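## Task

Cell halted. Log: at 02:53:04 the mover took the lid off R38 in N1 and parked it at LP3; at 02:53:31 it took the lid off R83 in N2 and parked it at LP2; at 02:53:58 it took the lid off R33 in N3 and parked it at LP1. At 02:55:40 the dispenser errored and the run aborted. Auto-recover moved the LP2 lid onto N3 (02:55:55), then the watchdog stopped it at 02:56:26. Goal: get every plate's own lid seated fully on it, using only the log to tell lids apart, leave every plate where it began, then press CONTINUE. If what you see disagrees with the log, press CALL instead and make sure all plates and lids are in their starting places. Pressing RETRY, CONTINUE or SKIP fails the task if the gripper holds labware, if any plate at a nest is not sitting down in it, or if any lid there is not seated on a plate. Results held in place only by the robot do not count; at the end open the gripper and move away (resting on the panel housing, on CALL, or on the needed key is allowed).

## Robot and tools

Robot: one six-joint arm with a parallel gripper, over a deck with labelled nests (N1..N3) and lid parks (LP1..LP3) in no fixed arrangement. An operator panel sits on the +y side. Seen facing it, its keys run left to right: RETRY (white), CONTINUE (green), SKIP (yellow), CALL (blue). A key counts as pressed once pushed in until it latches. RETRY, CONTINUE and SKIP end the job the moment they go down; after CALL the job ends when you stop acting. A wrong or premature go key is usually worse than none.

Scene frame: origin on the table surface beneath the arm base, +z up, +x forward, +y to the left when looking along +x. The base may be slightly tilted.

Joint order (used in every row and every per-joint result list): wrist yaw, wrist pitch, shoulder, wrist roll, elbow, waist. Waist, shoulder and wrist pitch have flipped signs relative to the URDF, in commands and results alike; the stated ranges use URDF signs, so negate and swap them for those three. URDF ranges: waist -2.618 to 3.054, shoulder 0.000 to 3.142, elbow 0.000 to 3.142, wrist pitch -1.571 to 1.571, wrist yaw -1.571 to 1.571, wrist roll -2.094 to 2.094 rad. True ends may differ by up to 0.036 rad.

execute_actions(actions): a list of actions; each action is a list of up to 15 rows, each row one control step of 1/30 s; if fewer than 15 rows, the last is held for the remainder. A row is 7 numbers in [-1, 1] for the single arm: six joint values in the order above, then the gripper opening. Joint values are offsets, scaled, from the joint angles at the start of that action (not from the previous row); for the first action of a call that means the last reported angles. Scale: 1.0 equals 1.202 rad (waist), 1.258 (shoulder), 1.238 (elbow), 2.073 (wrist pitch), 2.022 (wrist yaw and wrist roll). The opening is absolute: +1 fully open, -1 closed. An action asking a joint more than 0.036 rad beyond its range is refused; if the first action fails that check, or any action is malformed, nothing in the call runs. A joint pushed past its real end stops there and the result notes "joint sent to its limit" (absence of that note does not prove more room). An empty list just returns state and images.

move(target, speed, blocking): target is one 7-number row like above; its joint values are scaled offsets from the Joint positions in the latest result that showed them, not from where the arm is when the move begins. All joints travel proportionally, so the gripper follows a curve; the path takes 0.5 to 10 s and is cut off at 10 s. speed is rad/s for the joint with the longest travel, 0.01 to 2, default 0.5. The gripper value is applied immediately. Moves do not slow for obstacles; faster moves and targets set deeper past contact hit and press harder. blocking=false returns after 0.5 s while motion continues; until a result shows the end, other moves and action rows are refused, so use wait or stop. The result adds a "move:" line: outcome (done, off_target, moving, held, fault), limits=held or limits=none, and the joint farthest from target.

wait(seconds): 0 to 10; lets the scene run holding the last command, returning early if a running move finishes. stop(): brakes a running move (needs stopping room; fingers keep moving). zoom_image(camera, region): camera is cam_high, cam_low or cam_wrist; region [x0, y0, x1, y1] in pixels of that camera's latest image, at most 504 by 504. finished_scene(scene): ends the current scene, given its number; irreversible.

Results: Joint positions (rad) and Joint velocities (rad/s) per joint, then finger-pad gap in m (0.094 fully open). Joint targets: angles currently commanded, which may still change on their own. grip_measured: measured opening on the command scale (may be off by about 1 mm consistently). Joint torques: raw drive outputs, nonzero even in free air, with per-unit offset, scale and noise. "joint command not followed" means a clearance check altered targets. FAULT lines mark stops; MOTOR HOT warns from 75 °C; OVER-TEMPERATURE FAULT at 90 °C pauses the arm 10 s, and at 100 °C the arm and gripper go limp and fall. Holding loads heats motors, even while you think.

Motion notes: each joint's target is kept within a lead of its measured angle (0.202 rad waist, 0.258 shoulder, 0.238 elbow, 0.573 wrist pitch, 0.522 wrist yaw and roll), and targets that would move the gripper over 70 mm from its measured spot are pulled back, so large moves need several actions, and an unfinished one must be re-commanded. Friction can leave a joint about 0.031 rad short, and smaller commands may do nothing. The robot keeps holding its last command while you think.

Gripping: to hold, command an opening about 0.03 below grip_measured (less for a lighter hold). Pad force tops out near 50 to 62 N; thin parts under about 2 mm get less, and first contact can spike.

Cameras: cam_high and cam_low are fixed, 896x504; cam_wrist is a 504x504 fisheye on the gripper. Calibration data are given with small possible errors.

Avoid: dropping or knocking anything off the table, slamming or hard pushing, releasing a lid before it is seated, and pressing a go key while gripping labware or with anything unseated. Finish with the gripper open and clear.

Each tool is called after "Request:" by a JSON object that holds its "api" and its "payload".

## Session

Request:
{"api": "execute_actions", "payload": {"actions": []}}

Request:
{"api": "zoom_image", "payload": {"camera": "cam_high", "region": [300, 150, 600, 400]}}

Scene clock: 0.00 s.
grip_measured=+1.000
Joint names: [wrist yaw, wrist pitch, shoulder, wrist roll, elbow, waist]
Joint positions: [ 0.507  1.452 -1.167 -0.768  1.217 -1.58   0.094]
Joint velocities: [-0.095  0.037  0.027 -0.022 -0.017 -0.002  0.   ]
Joint torques (N m, as the arm reports them, + toward a larger Joint positions number): no reading
Motor temperatures (°C, as the motors report them): [21 24 28 22 25 21]
Joint targets: [0.507 1.452 -1.167 -0.768 1.217 -1.580]

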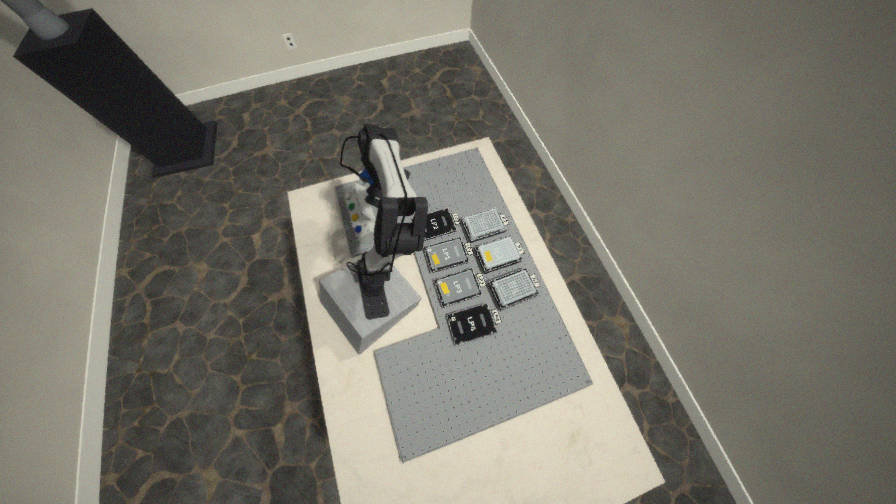

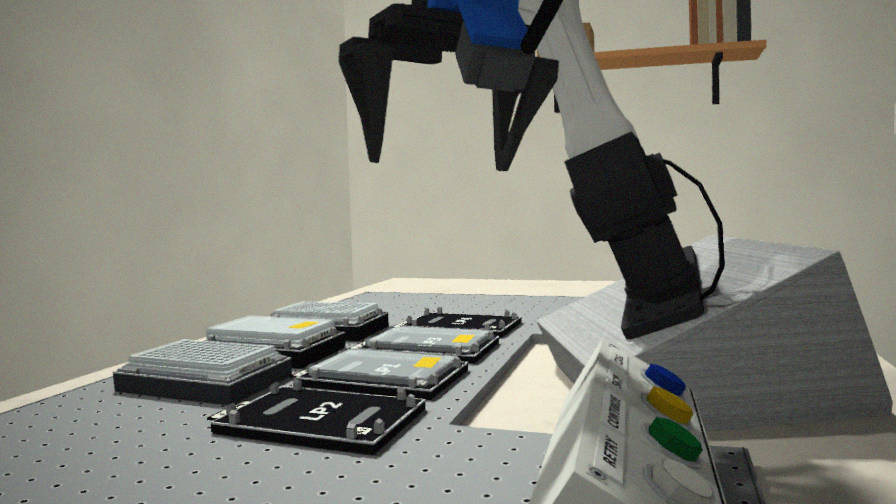

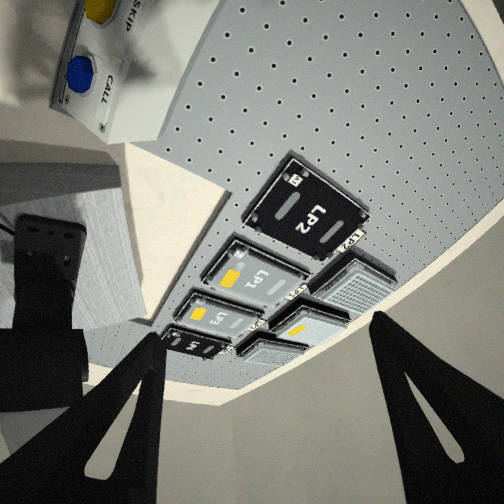

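Region (300, 150, 600, 400) of cam_high's 896x504 image, scaled by 1.680, with more detail than that image has.

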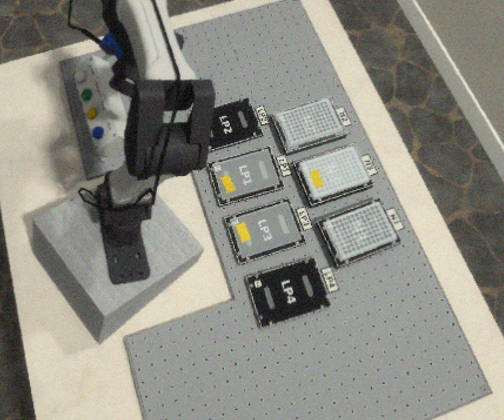

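Request:
{"api": "move", "payload": {"target": [-0.35,-0.36,-0.2,0.3,0.2,1,1], "speed": 0.9}}

Request:
{"api": "move", "payload": {"target": [0,0,-0.25,0,0.11,0.36,1], "speed": 0.6}}

Request:
{"api": "zoom_image", "payload": {"camera": "cam_low", "region": [100, 290, 400, 410]}}

Scene clock: 4.53 s.
grip_measured=+1.000
Joint names: [wrist yaw, wrist pitch, shoulder, wrist roll, elbow, waist]
Joint positions: [-0.193  0.726 -1.407 -0.17   1.442 -0.384  0.094]
Joint velocities: [ 0.007 -0.066  0.002  0.037  0.022 -0.002  0.   ]
Joint torques (N m, as the arm reports them, + toward a larger Joint positions number): [-0.18 -1.48  8.11  0.06  9.06  0.86]
Motor temperatures (°C, as the motors report them): [21 24 28 22 26 21]
Joint targets: [-0.201 0.705 -1.419 -0.162 1.464 -0.378]
move: off_target; limits=none; farthest joint: the elbow, 0.023 radians from its target (0.248 radians at the start)

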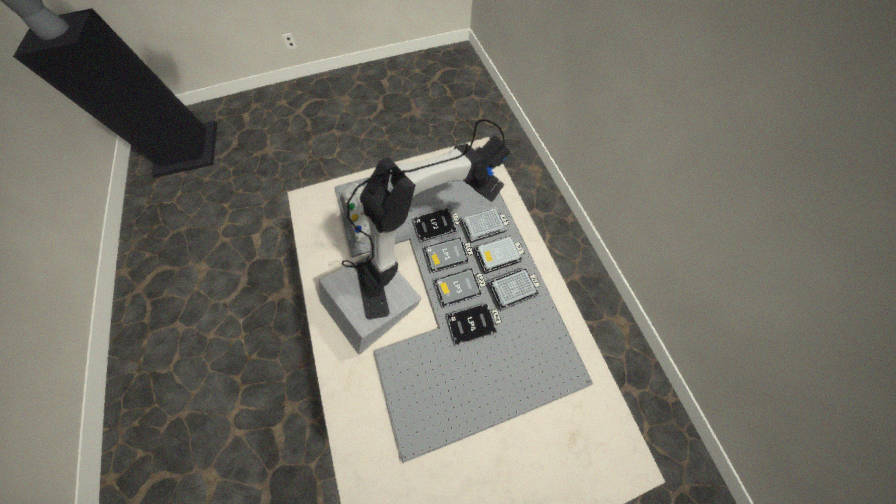

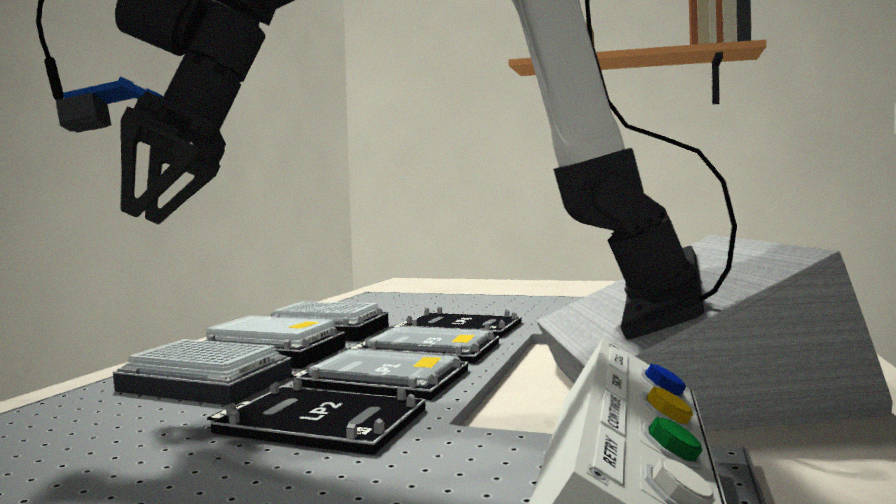

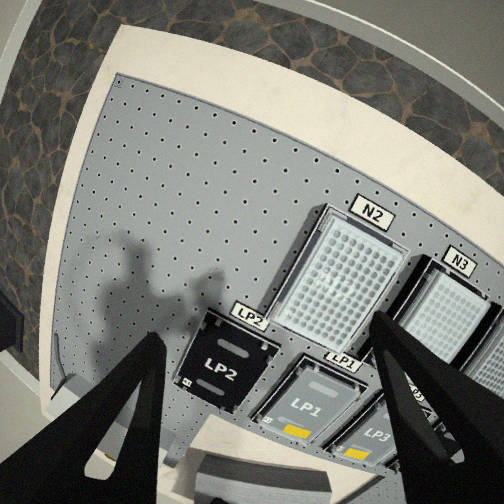

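Scene clock: 5.70 s.
grip_measured=+1.000
Joint names: [wrist yaw, wrist pitch, shoulder, wrist roll, elbow, waist]
Joint positions: [-0.192  0.726 -1.718 -0.17   1.552  0.047  0.094]
Joint velocities: [-0.022  0.022 -0.007  0.007  0.002 -0.012  0.   ]
Joint torques (N m, as the arm reports them, + toward a larger Joint positions number): [-0.01 -0.94 10.55 -0.01  8.79  1.88]
Motor temperatures (°C, as the motors report them): [21 24 29 22 26 21]
Joint targets: [-0.193 0.726 -1.721 -0.170 1.578 0.049]
move: off_target; limits=none; farthest joint: the elbow, 0.026 radians from its target (0.136 radians at the start)

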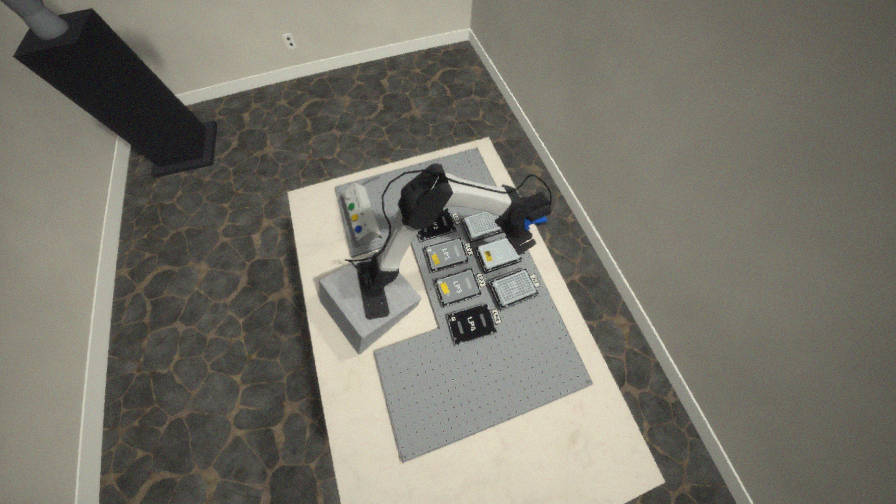

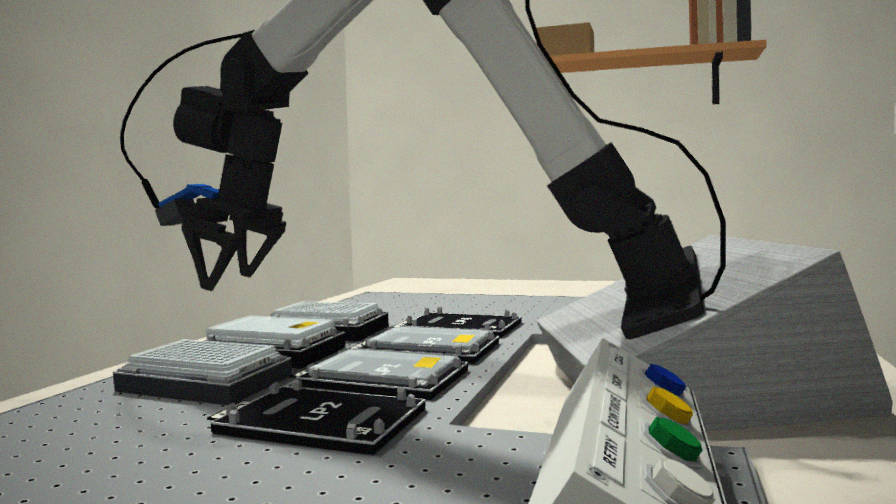

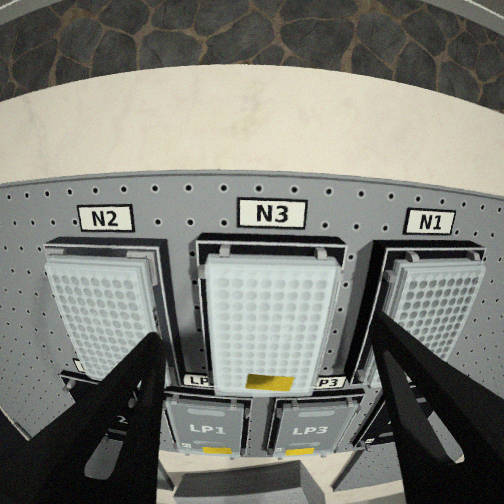

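Region (100, 290, 400, 410) of cam_low's 896x504 image, scaled by 1.680, with more detail than that image has; it fills the top 202 rows of this view, and the rest is white.

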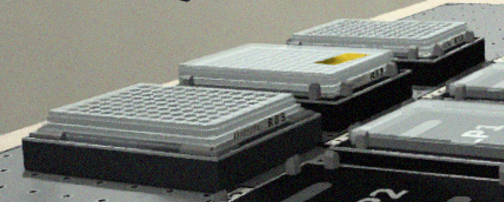

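Consistent so far. Descend.

Request:
{"api": "move", "payload": {"target": [0,-0.01,-0.1,0,0,0,1], "speed": 0.25}}

Scene clock: 8.77 s.
grip_measured=+1.000
Joint names: [wrist yaw, wrist pitch, shoulder, wrist roll, elbow, waist]
Joint positions: [-0.192  0.724 -1.838 -0.17   1.552  0.047  0.094]
Joint velocities: [-0.022  0.022  0.007 -0.007 -0.007 -0.002  0.   ]
Joint torques (N m, as the arm reports them, + toward a larger Joint positions number): [-0.01 -0.89 10.86 -0.01  6.3   1.88]
Motor temperatures (°C, as the motors report them): [21 24 30 22 27 21]
Joint targets: [-0.192 0.705 -1.844 -0.170 1.552 0.047]
move: done; limits=none; farthest joint: the wrist pitch, 0.019 radians from its target (0.020 radians at the start)

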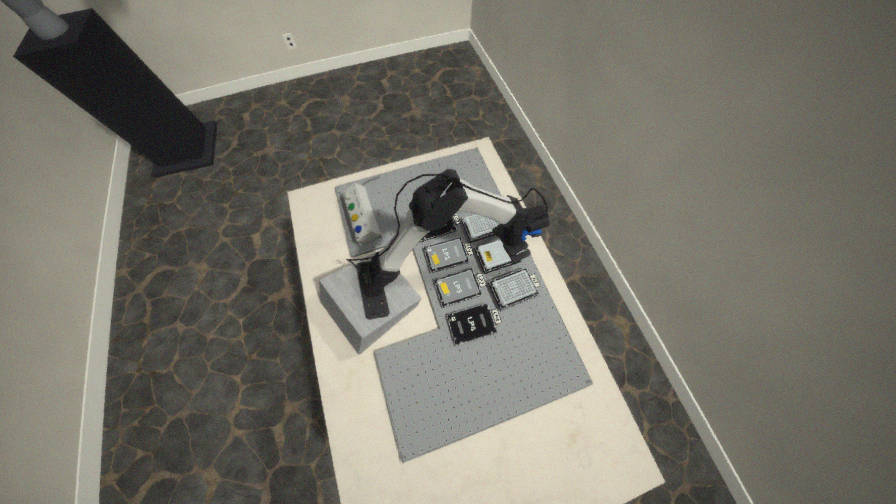

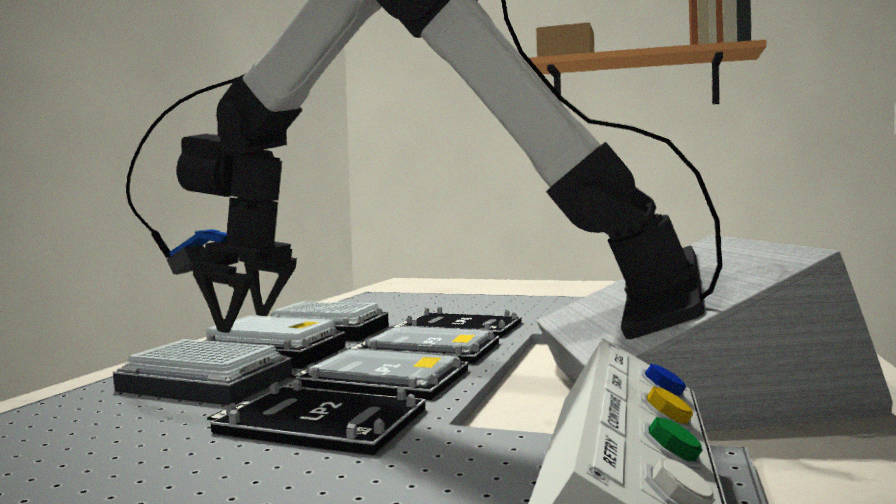

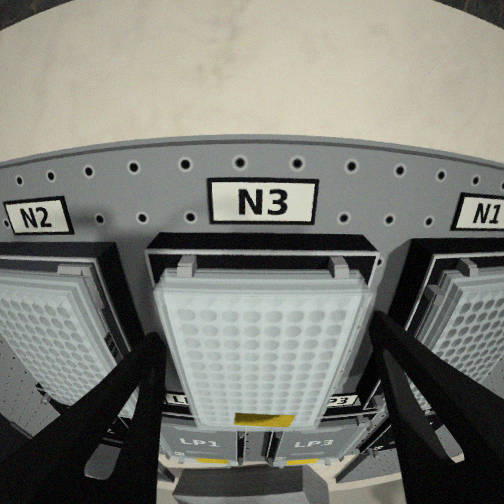

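Request:
{"api": "execute_actions", "payload": {"actions": []}}

Scene clock: 17.10 s.
grip_measured=+1.000
Joint names: [wrist yaw, wrist pitch, shoulder, wrist roll, elbow, waist]
Joint positions: [-0.192  0.723 -1.838 -0.17   1.552  0.047  0.094]
Joint velocities: [-0.066  0.037  0.002  0.037  0.012  0.007  0.   ]
Joint torques (N m, as the arm reports them, + toward a larger Joint positions number): [-0.02 -0.91 10.87 -0.01  6.32  1.86]
Motor temperatures (°C, as the motors report them): [21 24 33 22 27 21]
Joint targets: [-0.192 0.705 -1.844 -0.170 1.552 0.047]

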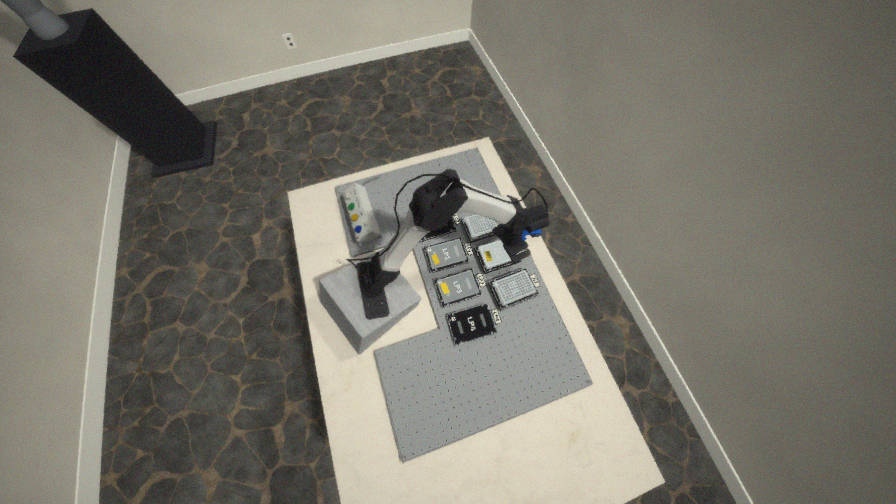

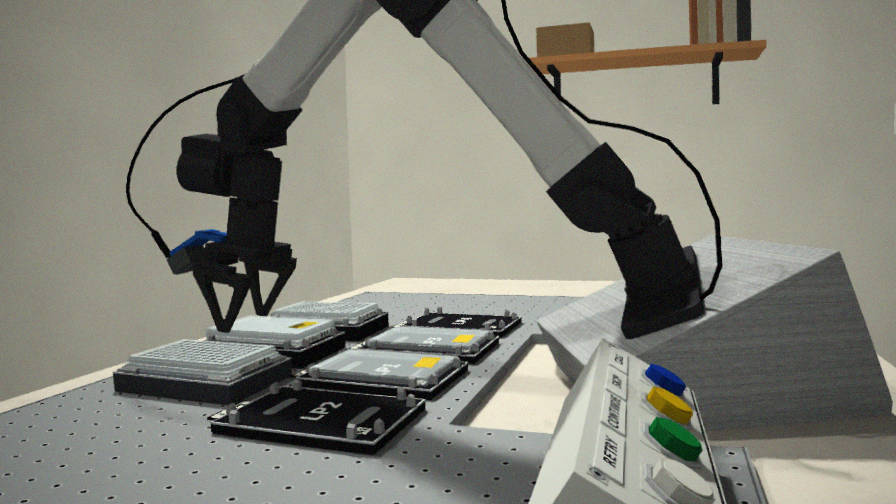

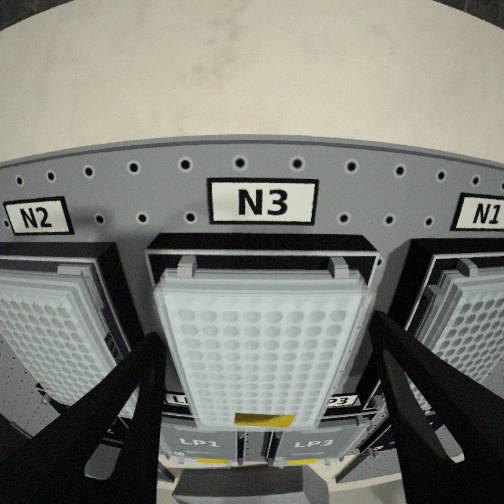

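Request:
{"api": "move", "payload": {"target": [-0.006,-0.009,0.0,0,-0.028,0,1], "speed": 0.1}}

Scene clock: 21.17 s.
grip_measured=+1.000
Joint names: [wrist yaw, wrist pitch, shoulder, wrist roll, elbow, waist]
Joint positions: [-0.196  0.721 -1.838 -0.17   1.534  0.047  0.094]
Joint velocities: [-0.007  0.022  0.022 -0.022  0.002  0.022  0.   ]
Joint torques (N m, as the arm reports them, + toward a larger Joint positions number): [-0.08 -0.84 11.13 -0.01  5.    1.88]
Motor temperatures (°C, as the motors report them): [21 24 34 22 28 21]
Joint targets: [-0.204 0.705 -1.838 -0.170 1.517 0.047]
move: done; limits=none; farthest joint: the wrist pitch, 0.017 radians from its target (0.019 radians at the start)

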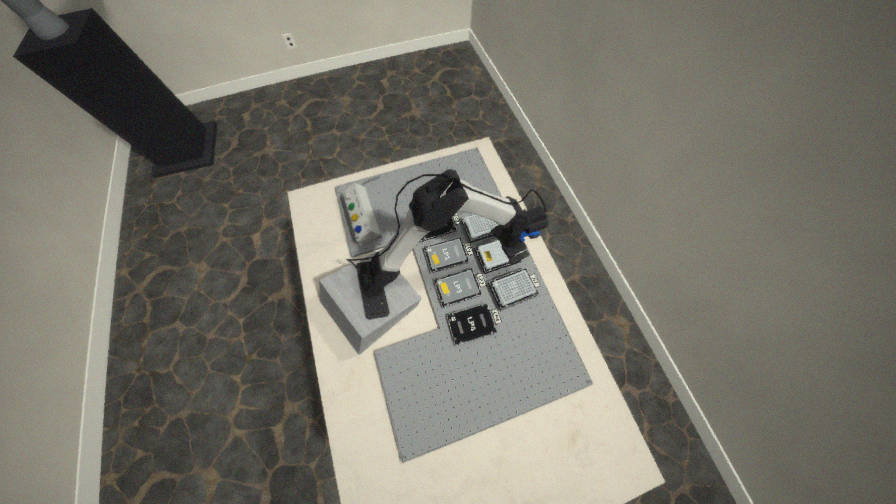

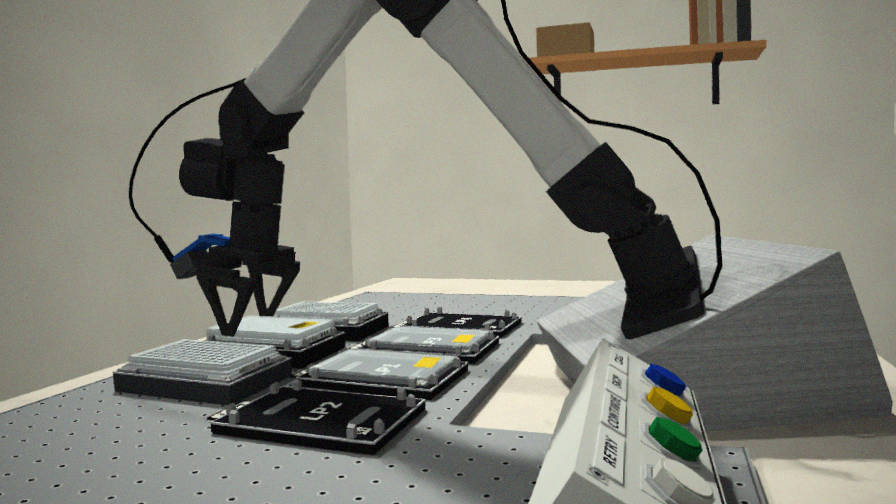

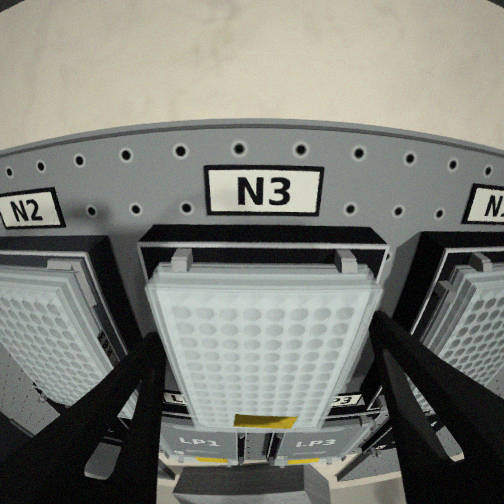

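Request:
{"api": "move", "payload": {"target": [0,0,0.0,0,-0.027,0,1], "speed": 0.1}}

Request:
{"api": "move", "payload": {"target": [0,0,0.0,0,0,0,0.78]}}

Scene clock: 24.83 s.
grip_measured=+1.000
Joint names: [wrist yaw, wrist pitch, shoulder, wrist roll, elbow, waist]
Joint positions: [-0.196  0.721 -1.838 -0.17   1.516  0.047  0.094]
Joint velocities: [-0.051  0.037 -0.007  0.022 -0.012 -0.002  0.   ]
Joint torques (N m, as the arm reports them, + toward a larger Joint positions number): [-0.02 -0.64 11.14 -0.01  4.98  1.89]
Motor temperatures (°C, as the motors report them): [21 24 35 22 28 21]
Joint targets: [-0.196 0.721 -1.838 -0.170 1.500 0.047]
move: done; limits=none; farthest joint: the elbow, 0.015 radians from its target (0.033 radians at the start)

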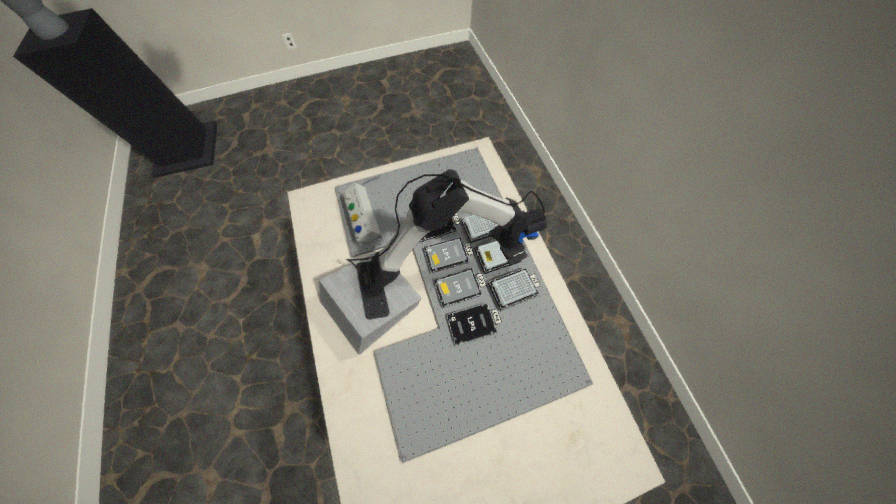

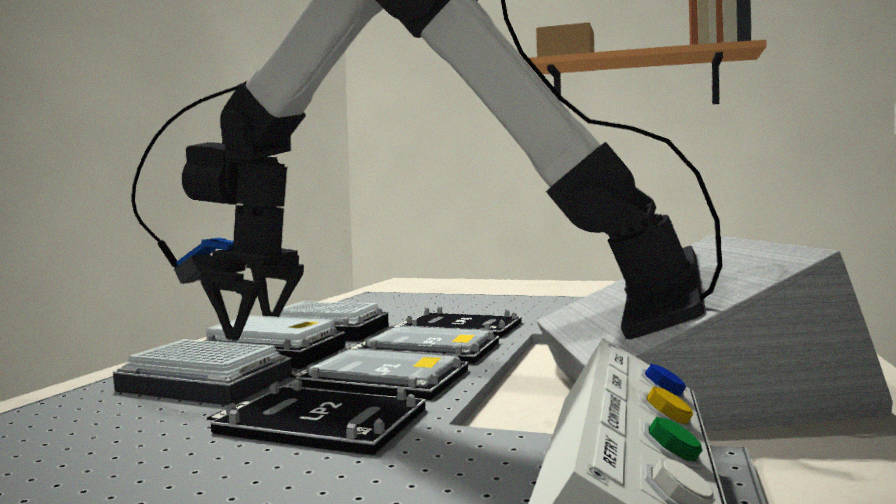

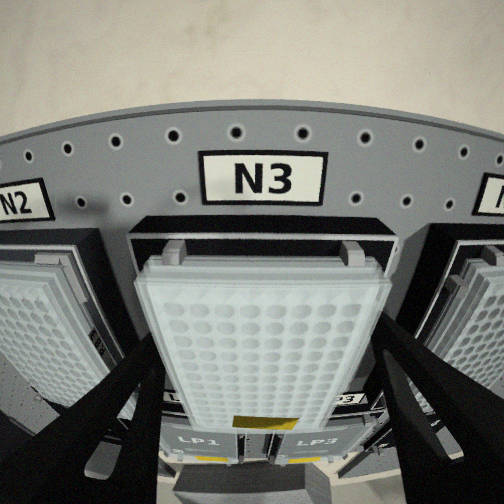

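Scene clock: 25.33 s.
grip_measured=+0.825
Joint names: [wrist yaw, wrist pitch, shoulder, wrist roll, elbow, waist]
Joint positions: [-0.199  0.721 -1.838 -0.17   1.516  0.047  0.086]
Joint velocities: [-0.037 -0.022 -0.007  0.022 -0.002 -0.007 -0.   ]
Joint torques (N m, as the arm reports them, + toward a larger Joint positions number): [ 0.01 -0.64 11.13 -0.01  6.15  1.89]
Motor temperatures (°C, as the motors report them): [21 24 36 22 28 21]
Joint targets: [-0.197 0.721 -1.838 -0.170 1.516 0.047]
move: done; limits=none; farthest joint: the wrist yaw, 0.003 radians from its target (0.000 radians at the start)

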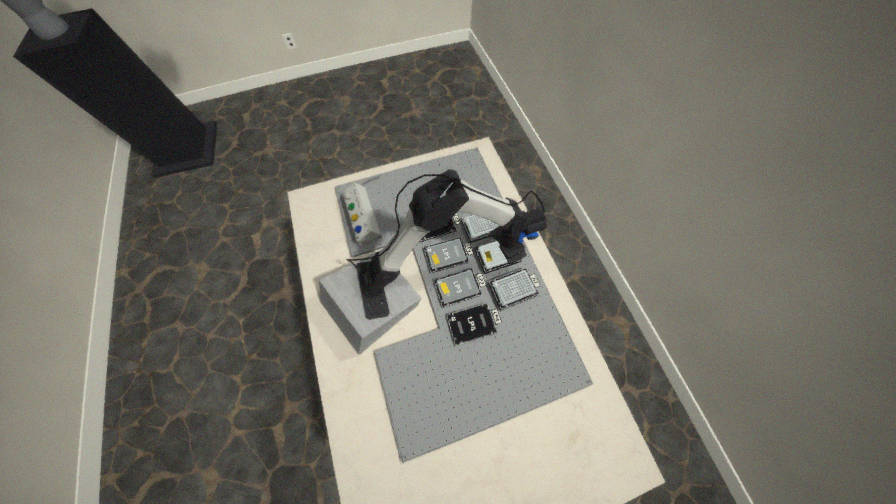

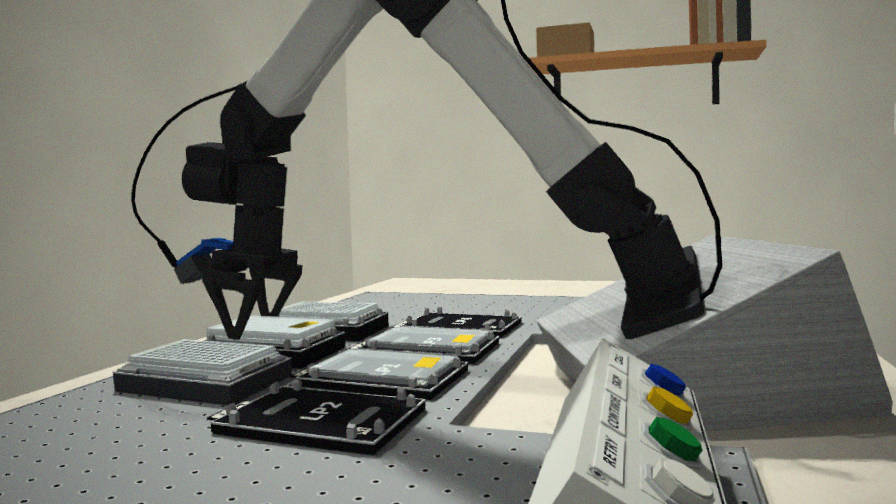

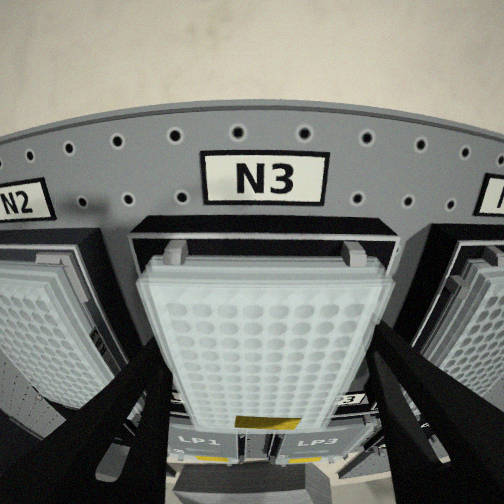

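Request:
{"api": "move", "payload": {"target": [0,-0.015,0.12,0,0.02,0,0.78], "speed": 0.15}}

Scene clock: 29.10 s.
grip_measured=+0.825
Joint names: [wrist yaw, wrist pitch, shoulder, wrist roll, elbow, waist]
Joint positions: [-0.199  0.71  -1.707 -0.17   1.516  0.047  0.086]
Joint velocities: [ 0.037  0.007 -0.002  0.081 -0.007  0.012  0.001]
Joint torques (N m, as the arm reports them, + toward a larger Joint positions number): [-0.02 -1.14 12.18 -0.01  8.58  1.71]
Motor temperatures (°C, as the motors report them): [21 24 37 22 28 21]
Joint targets: [-0.199 0.690 -1.688 -0.170 1.541 0.047]
move: off_target; limits=none; farthest joint: the elbow, 0.025 radians from its target (0.025 radians at the start)

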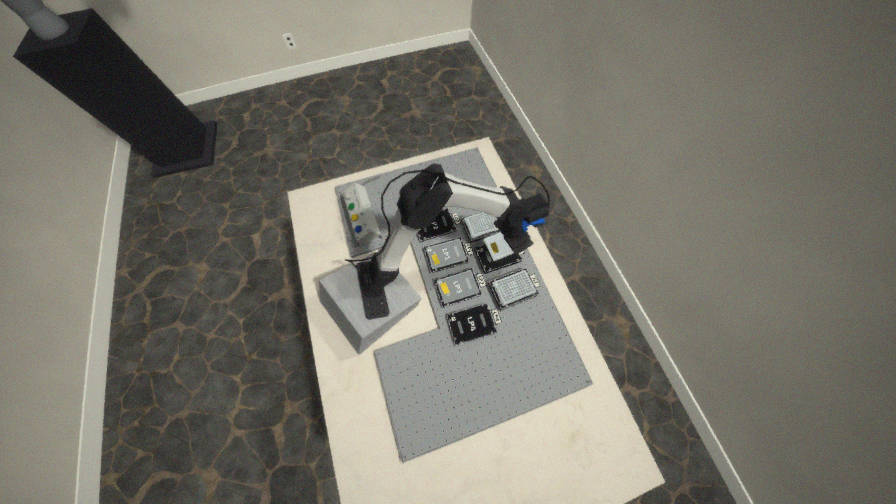

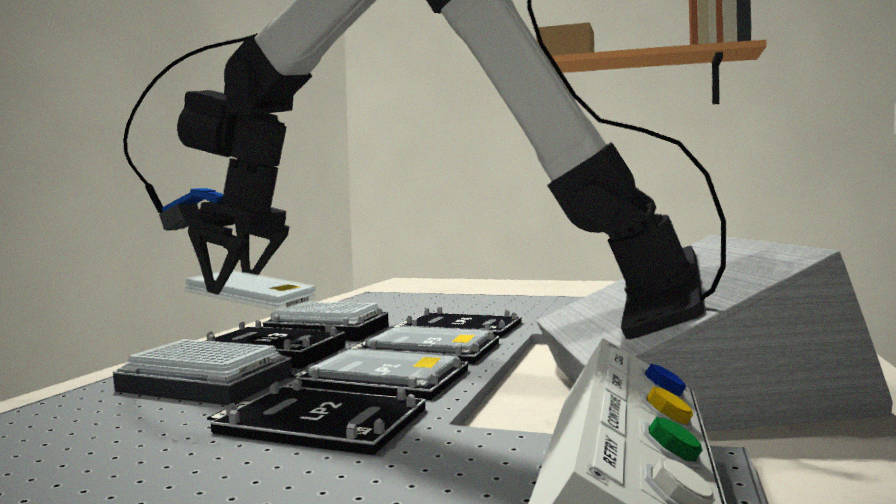

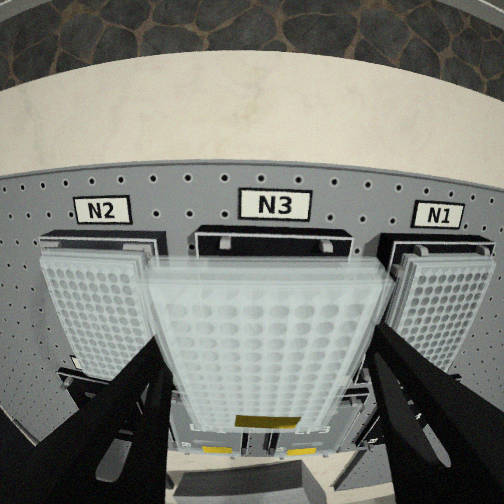

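Request:
{"api": "move", "payload": {"target": [0,0.01,-0.106,0,0,0,0.78], "speed": 0.08}}

Scene clock: 32.67 s.
grip_measured=+0.825
Joint names: [wrist yaw, wrist pitch, shoulder, wrist roll, elbow, waist]
Joint positions: [-0.199  0.712 -1.824 -0.17   1.516  0.047  0.086]
Joint velocities: [-0.007  0.037 -0.012 -0.051 -0.007 -0.007  0.   ]
Joint torques (N m, as the arm reports them, + toward a larger Joint positions number): [-0.01 -0.49  9.87 -0.01  6.27  1.82]
Motor temperatures (°C, as the motors report them): [21 24 38 22 28 21]
Joint targets: [-0.199 0.731 -1.840 -0.170 1.516 0.047]
move: done; limits=none; farthest joint: the wrist pitch, 0.018 radians from its target (0.021 radians at the start)

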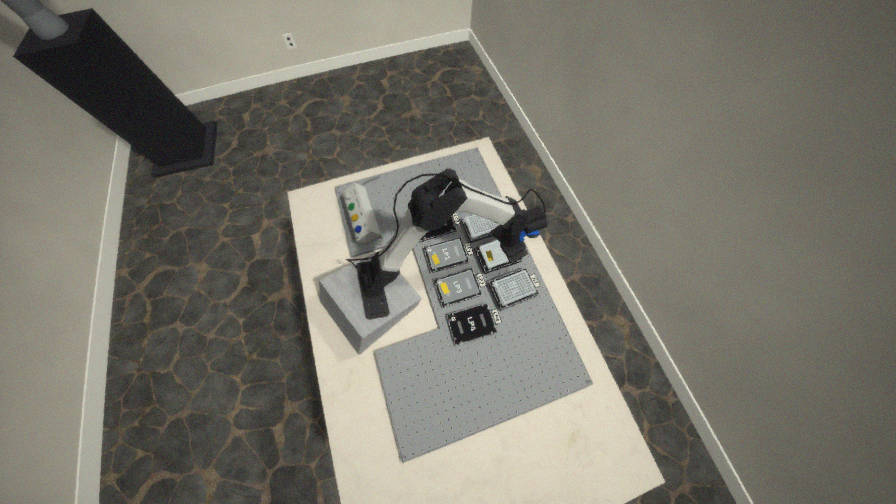

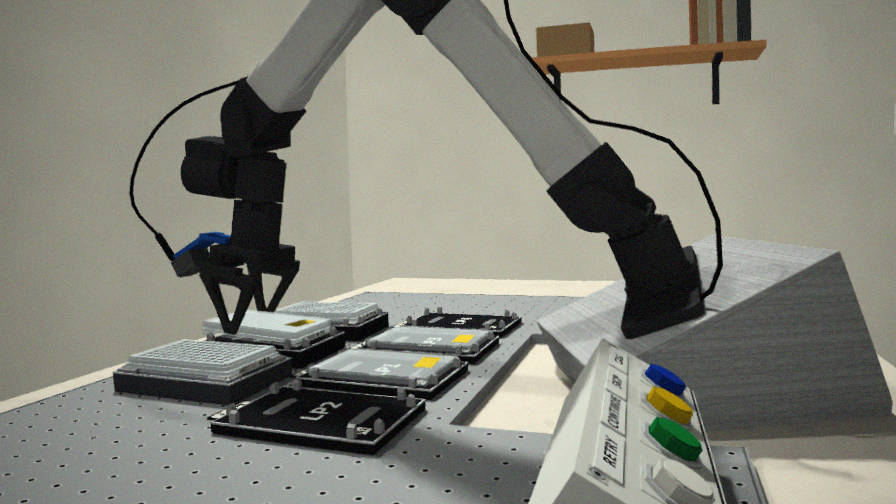

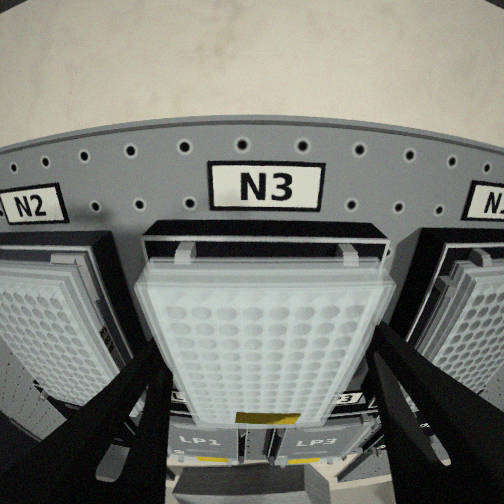

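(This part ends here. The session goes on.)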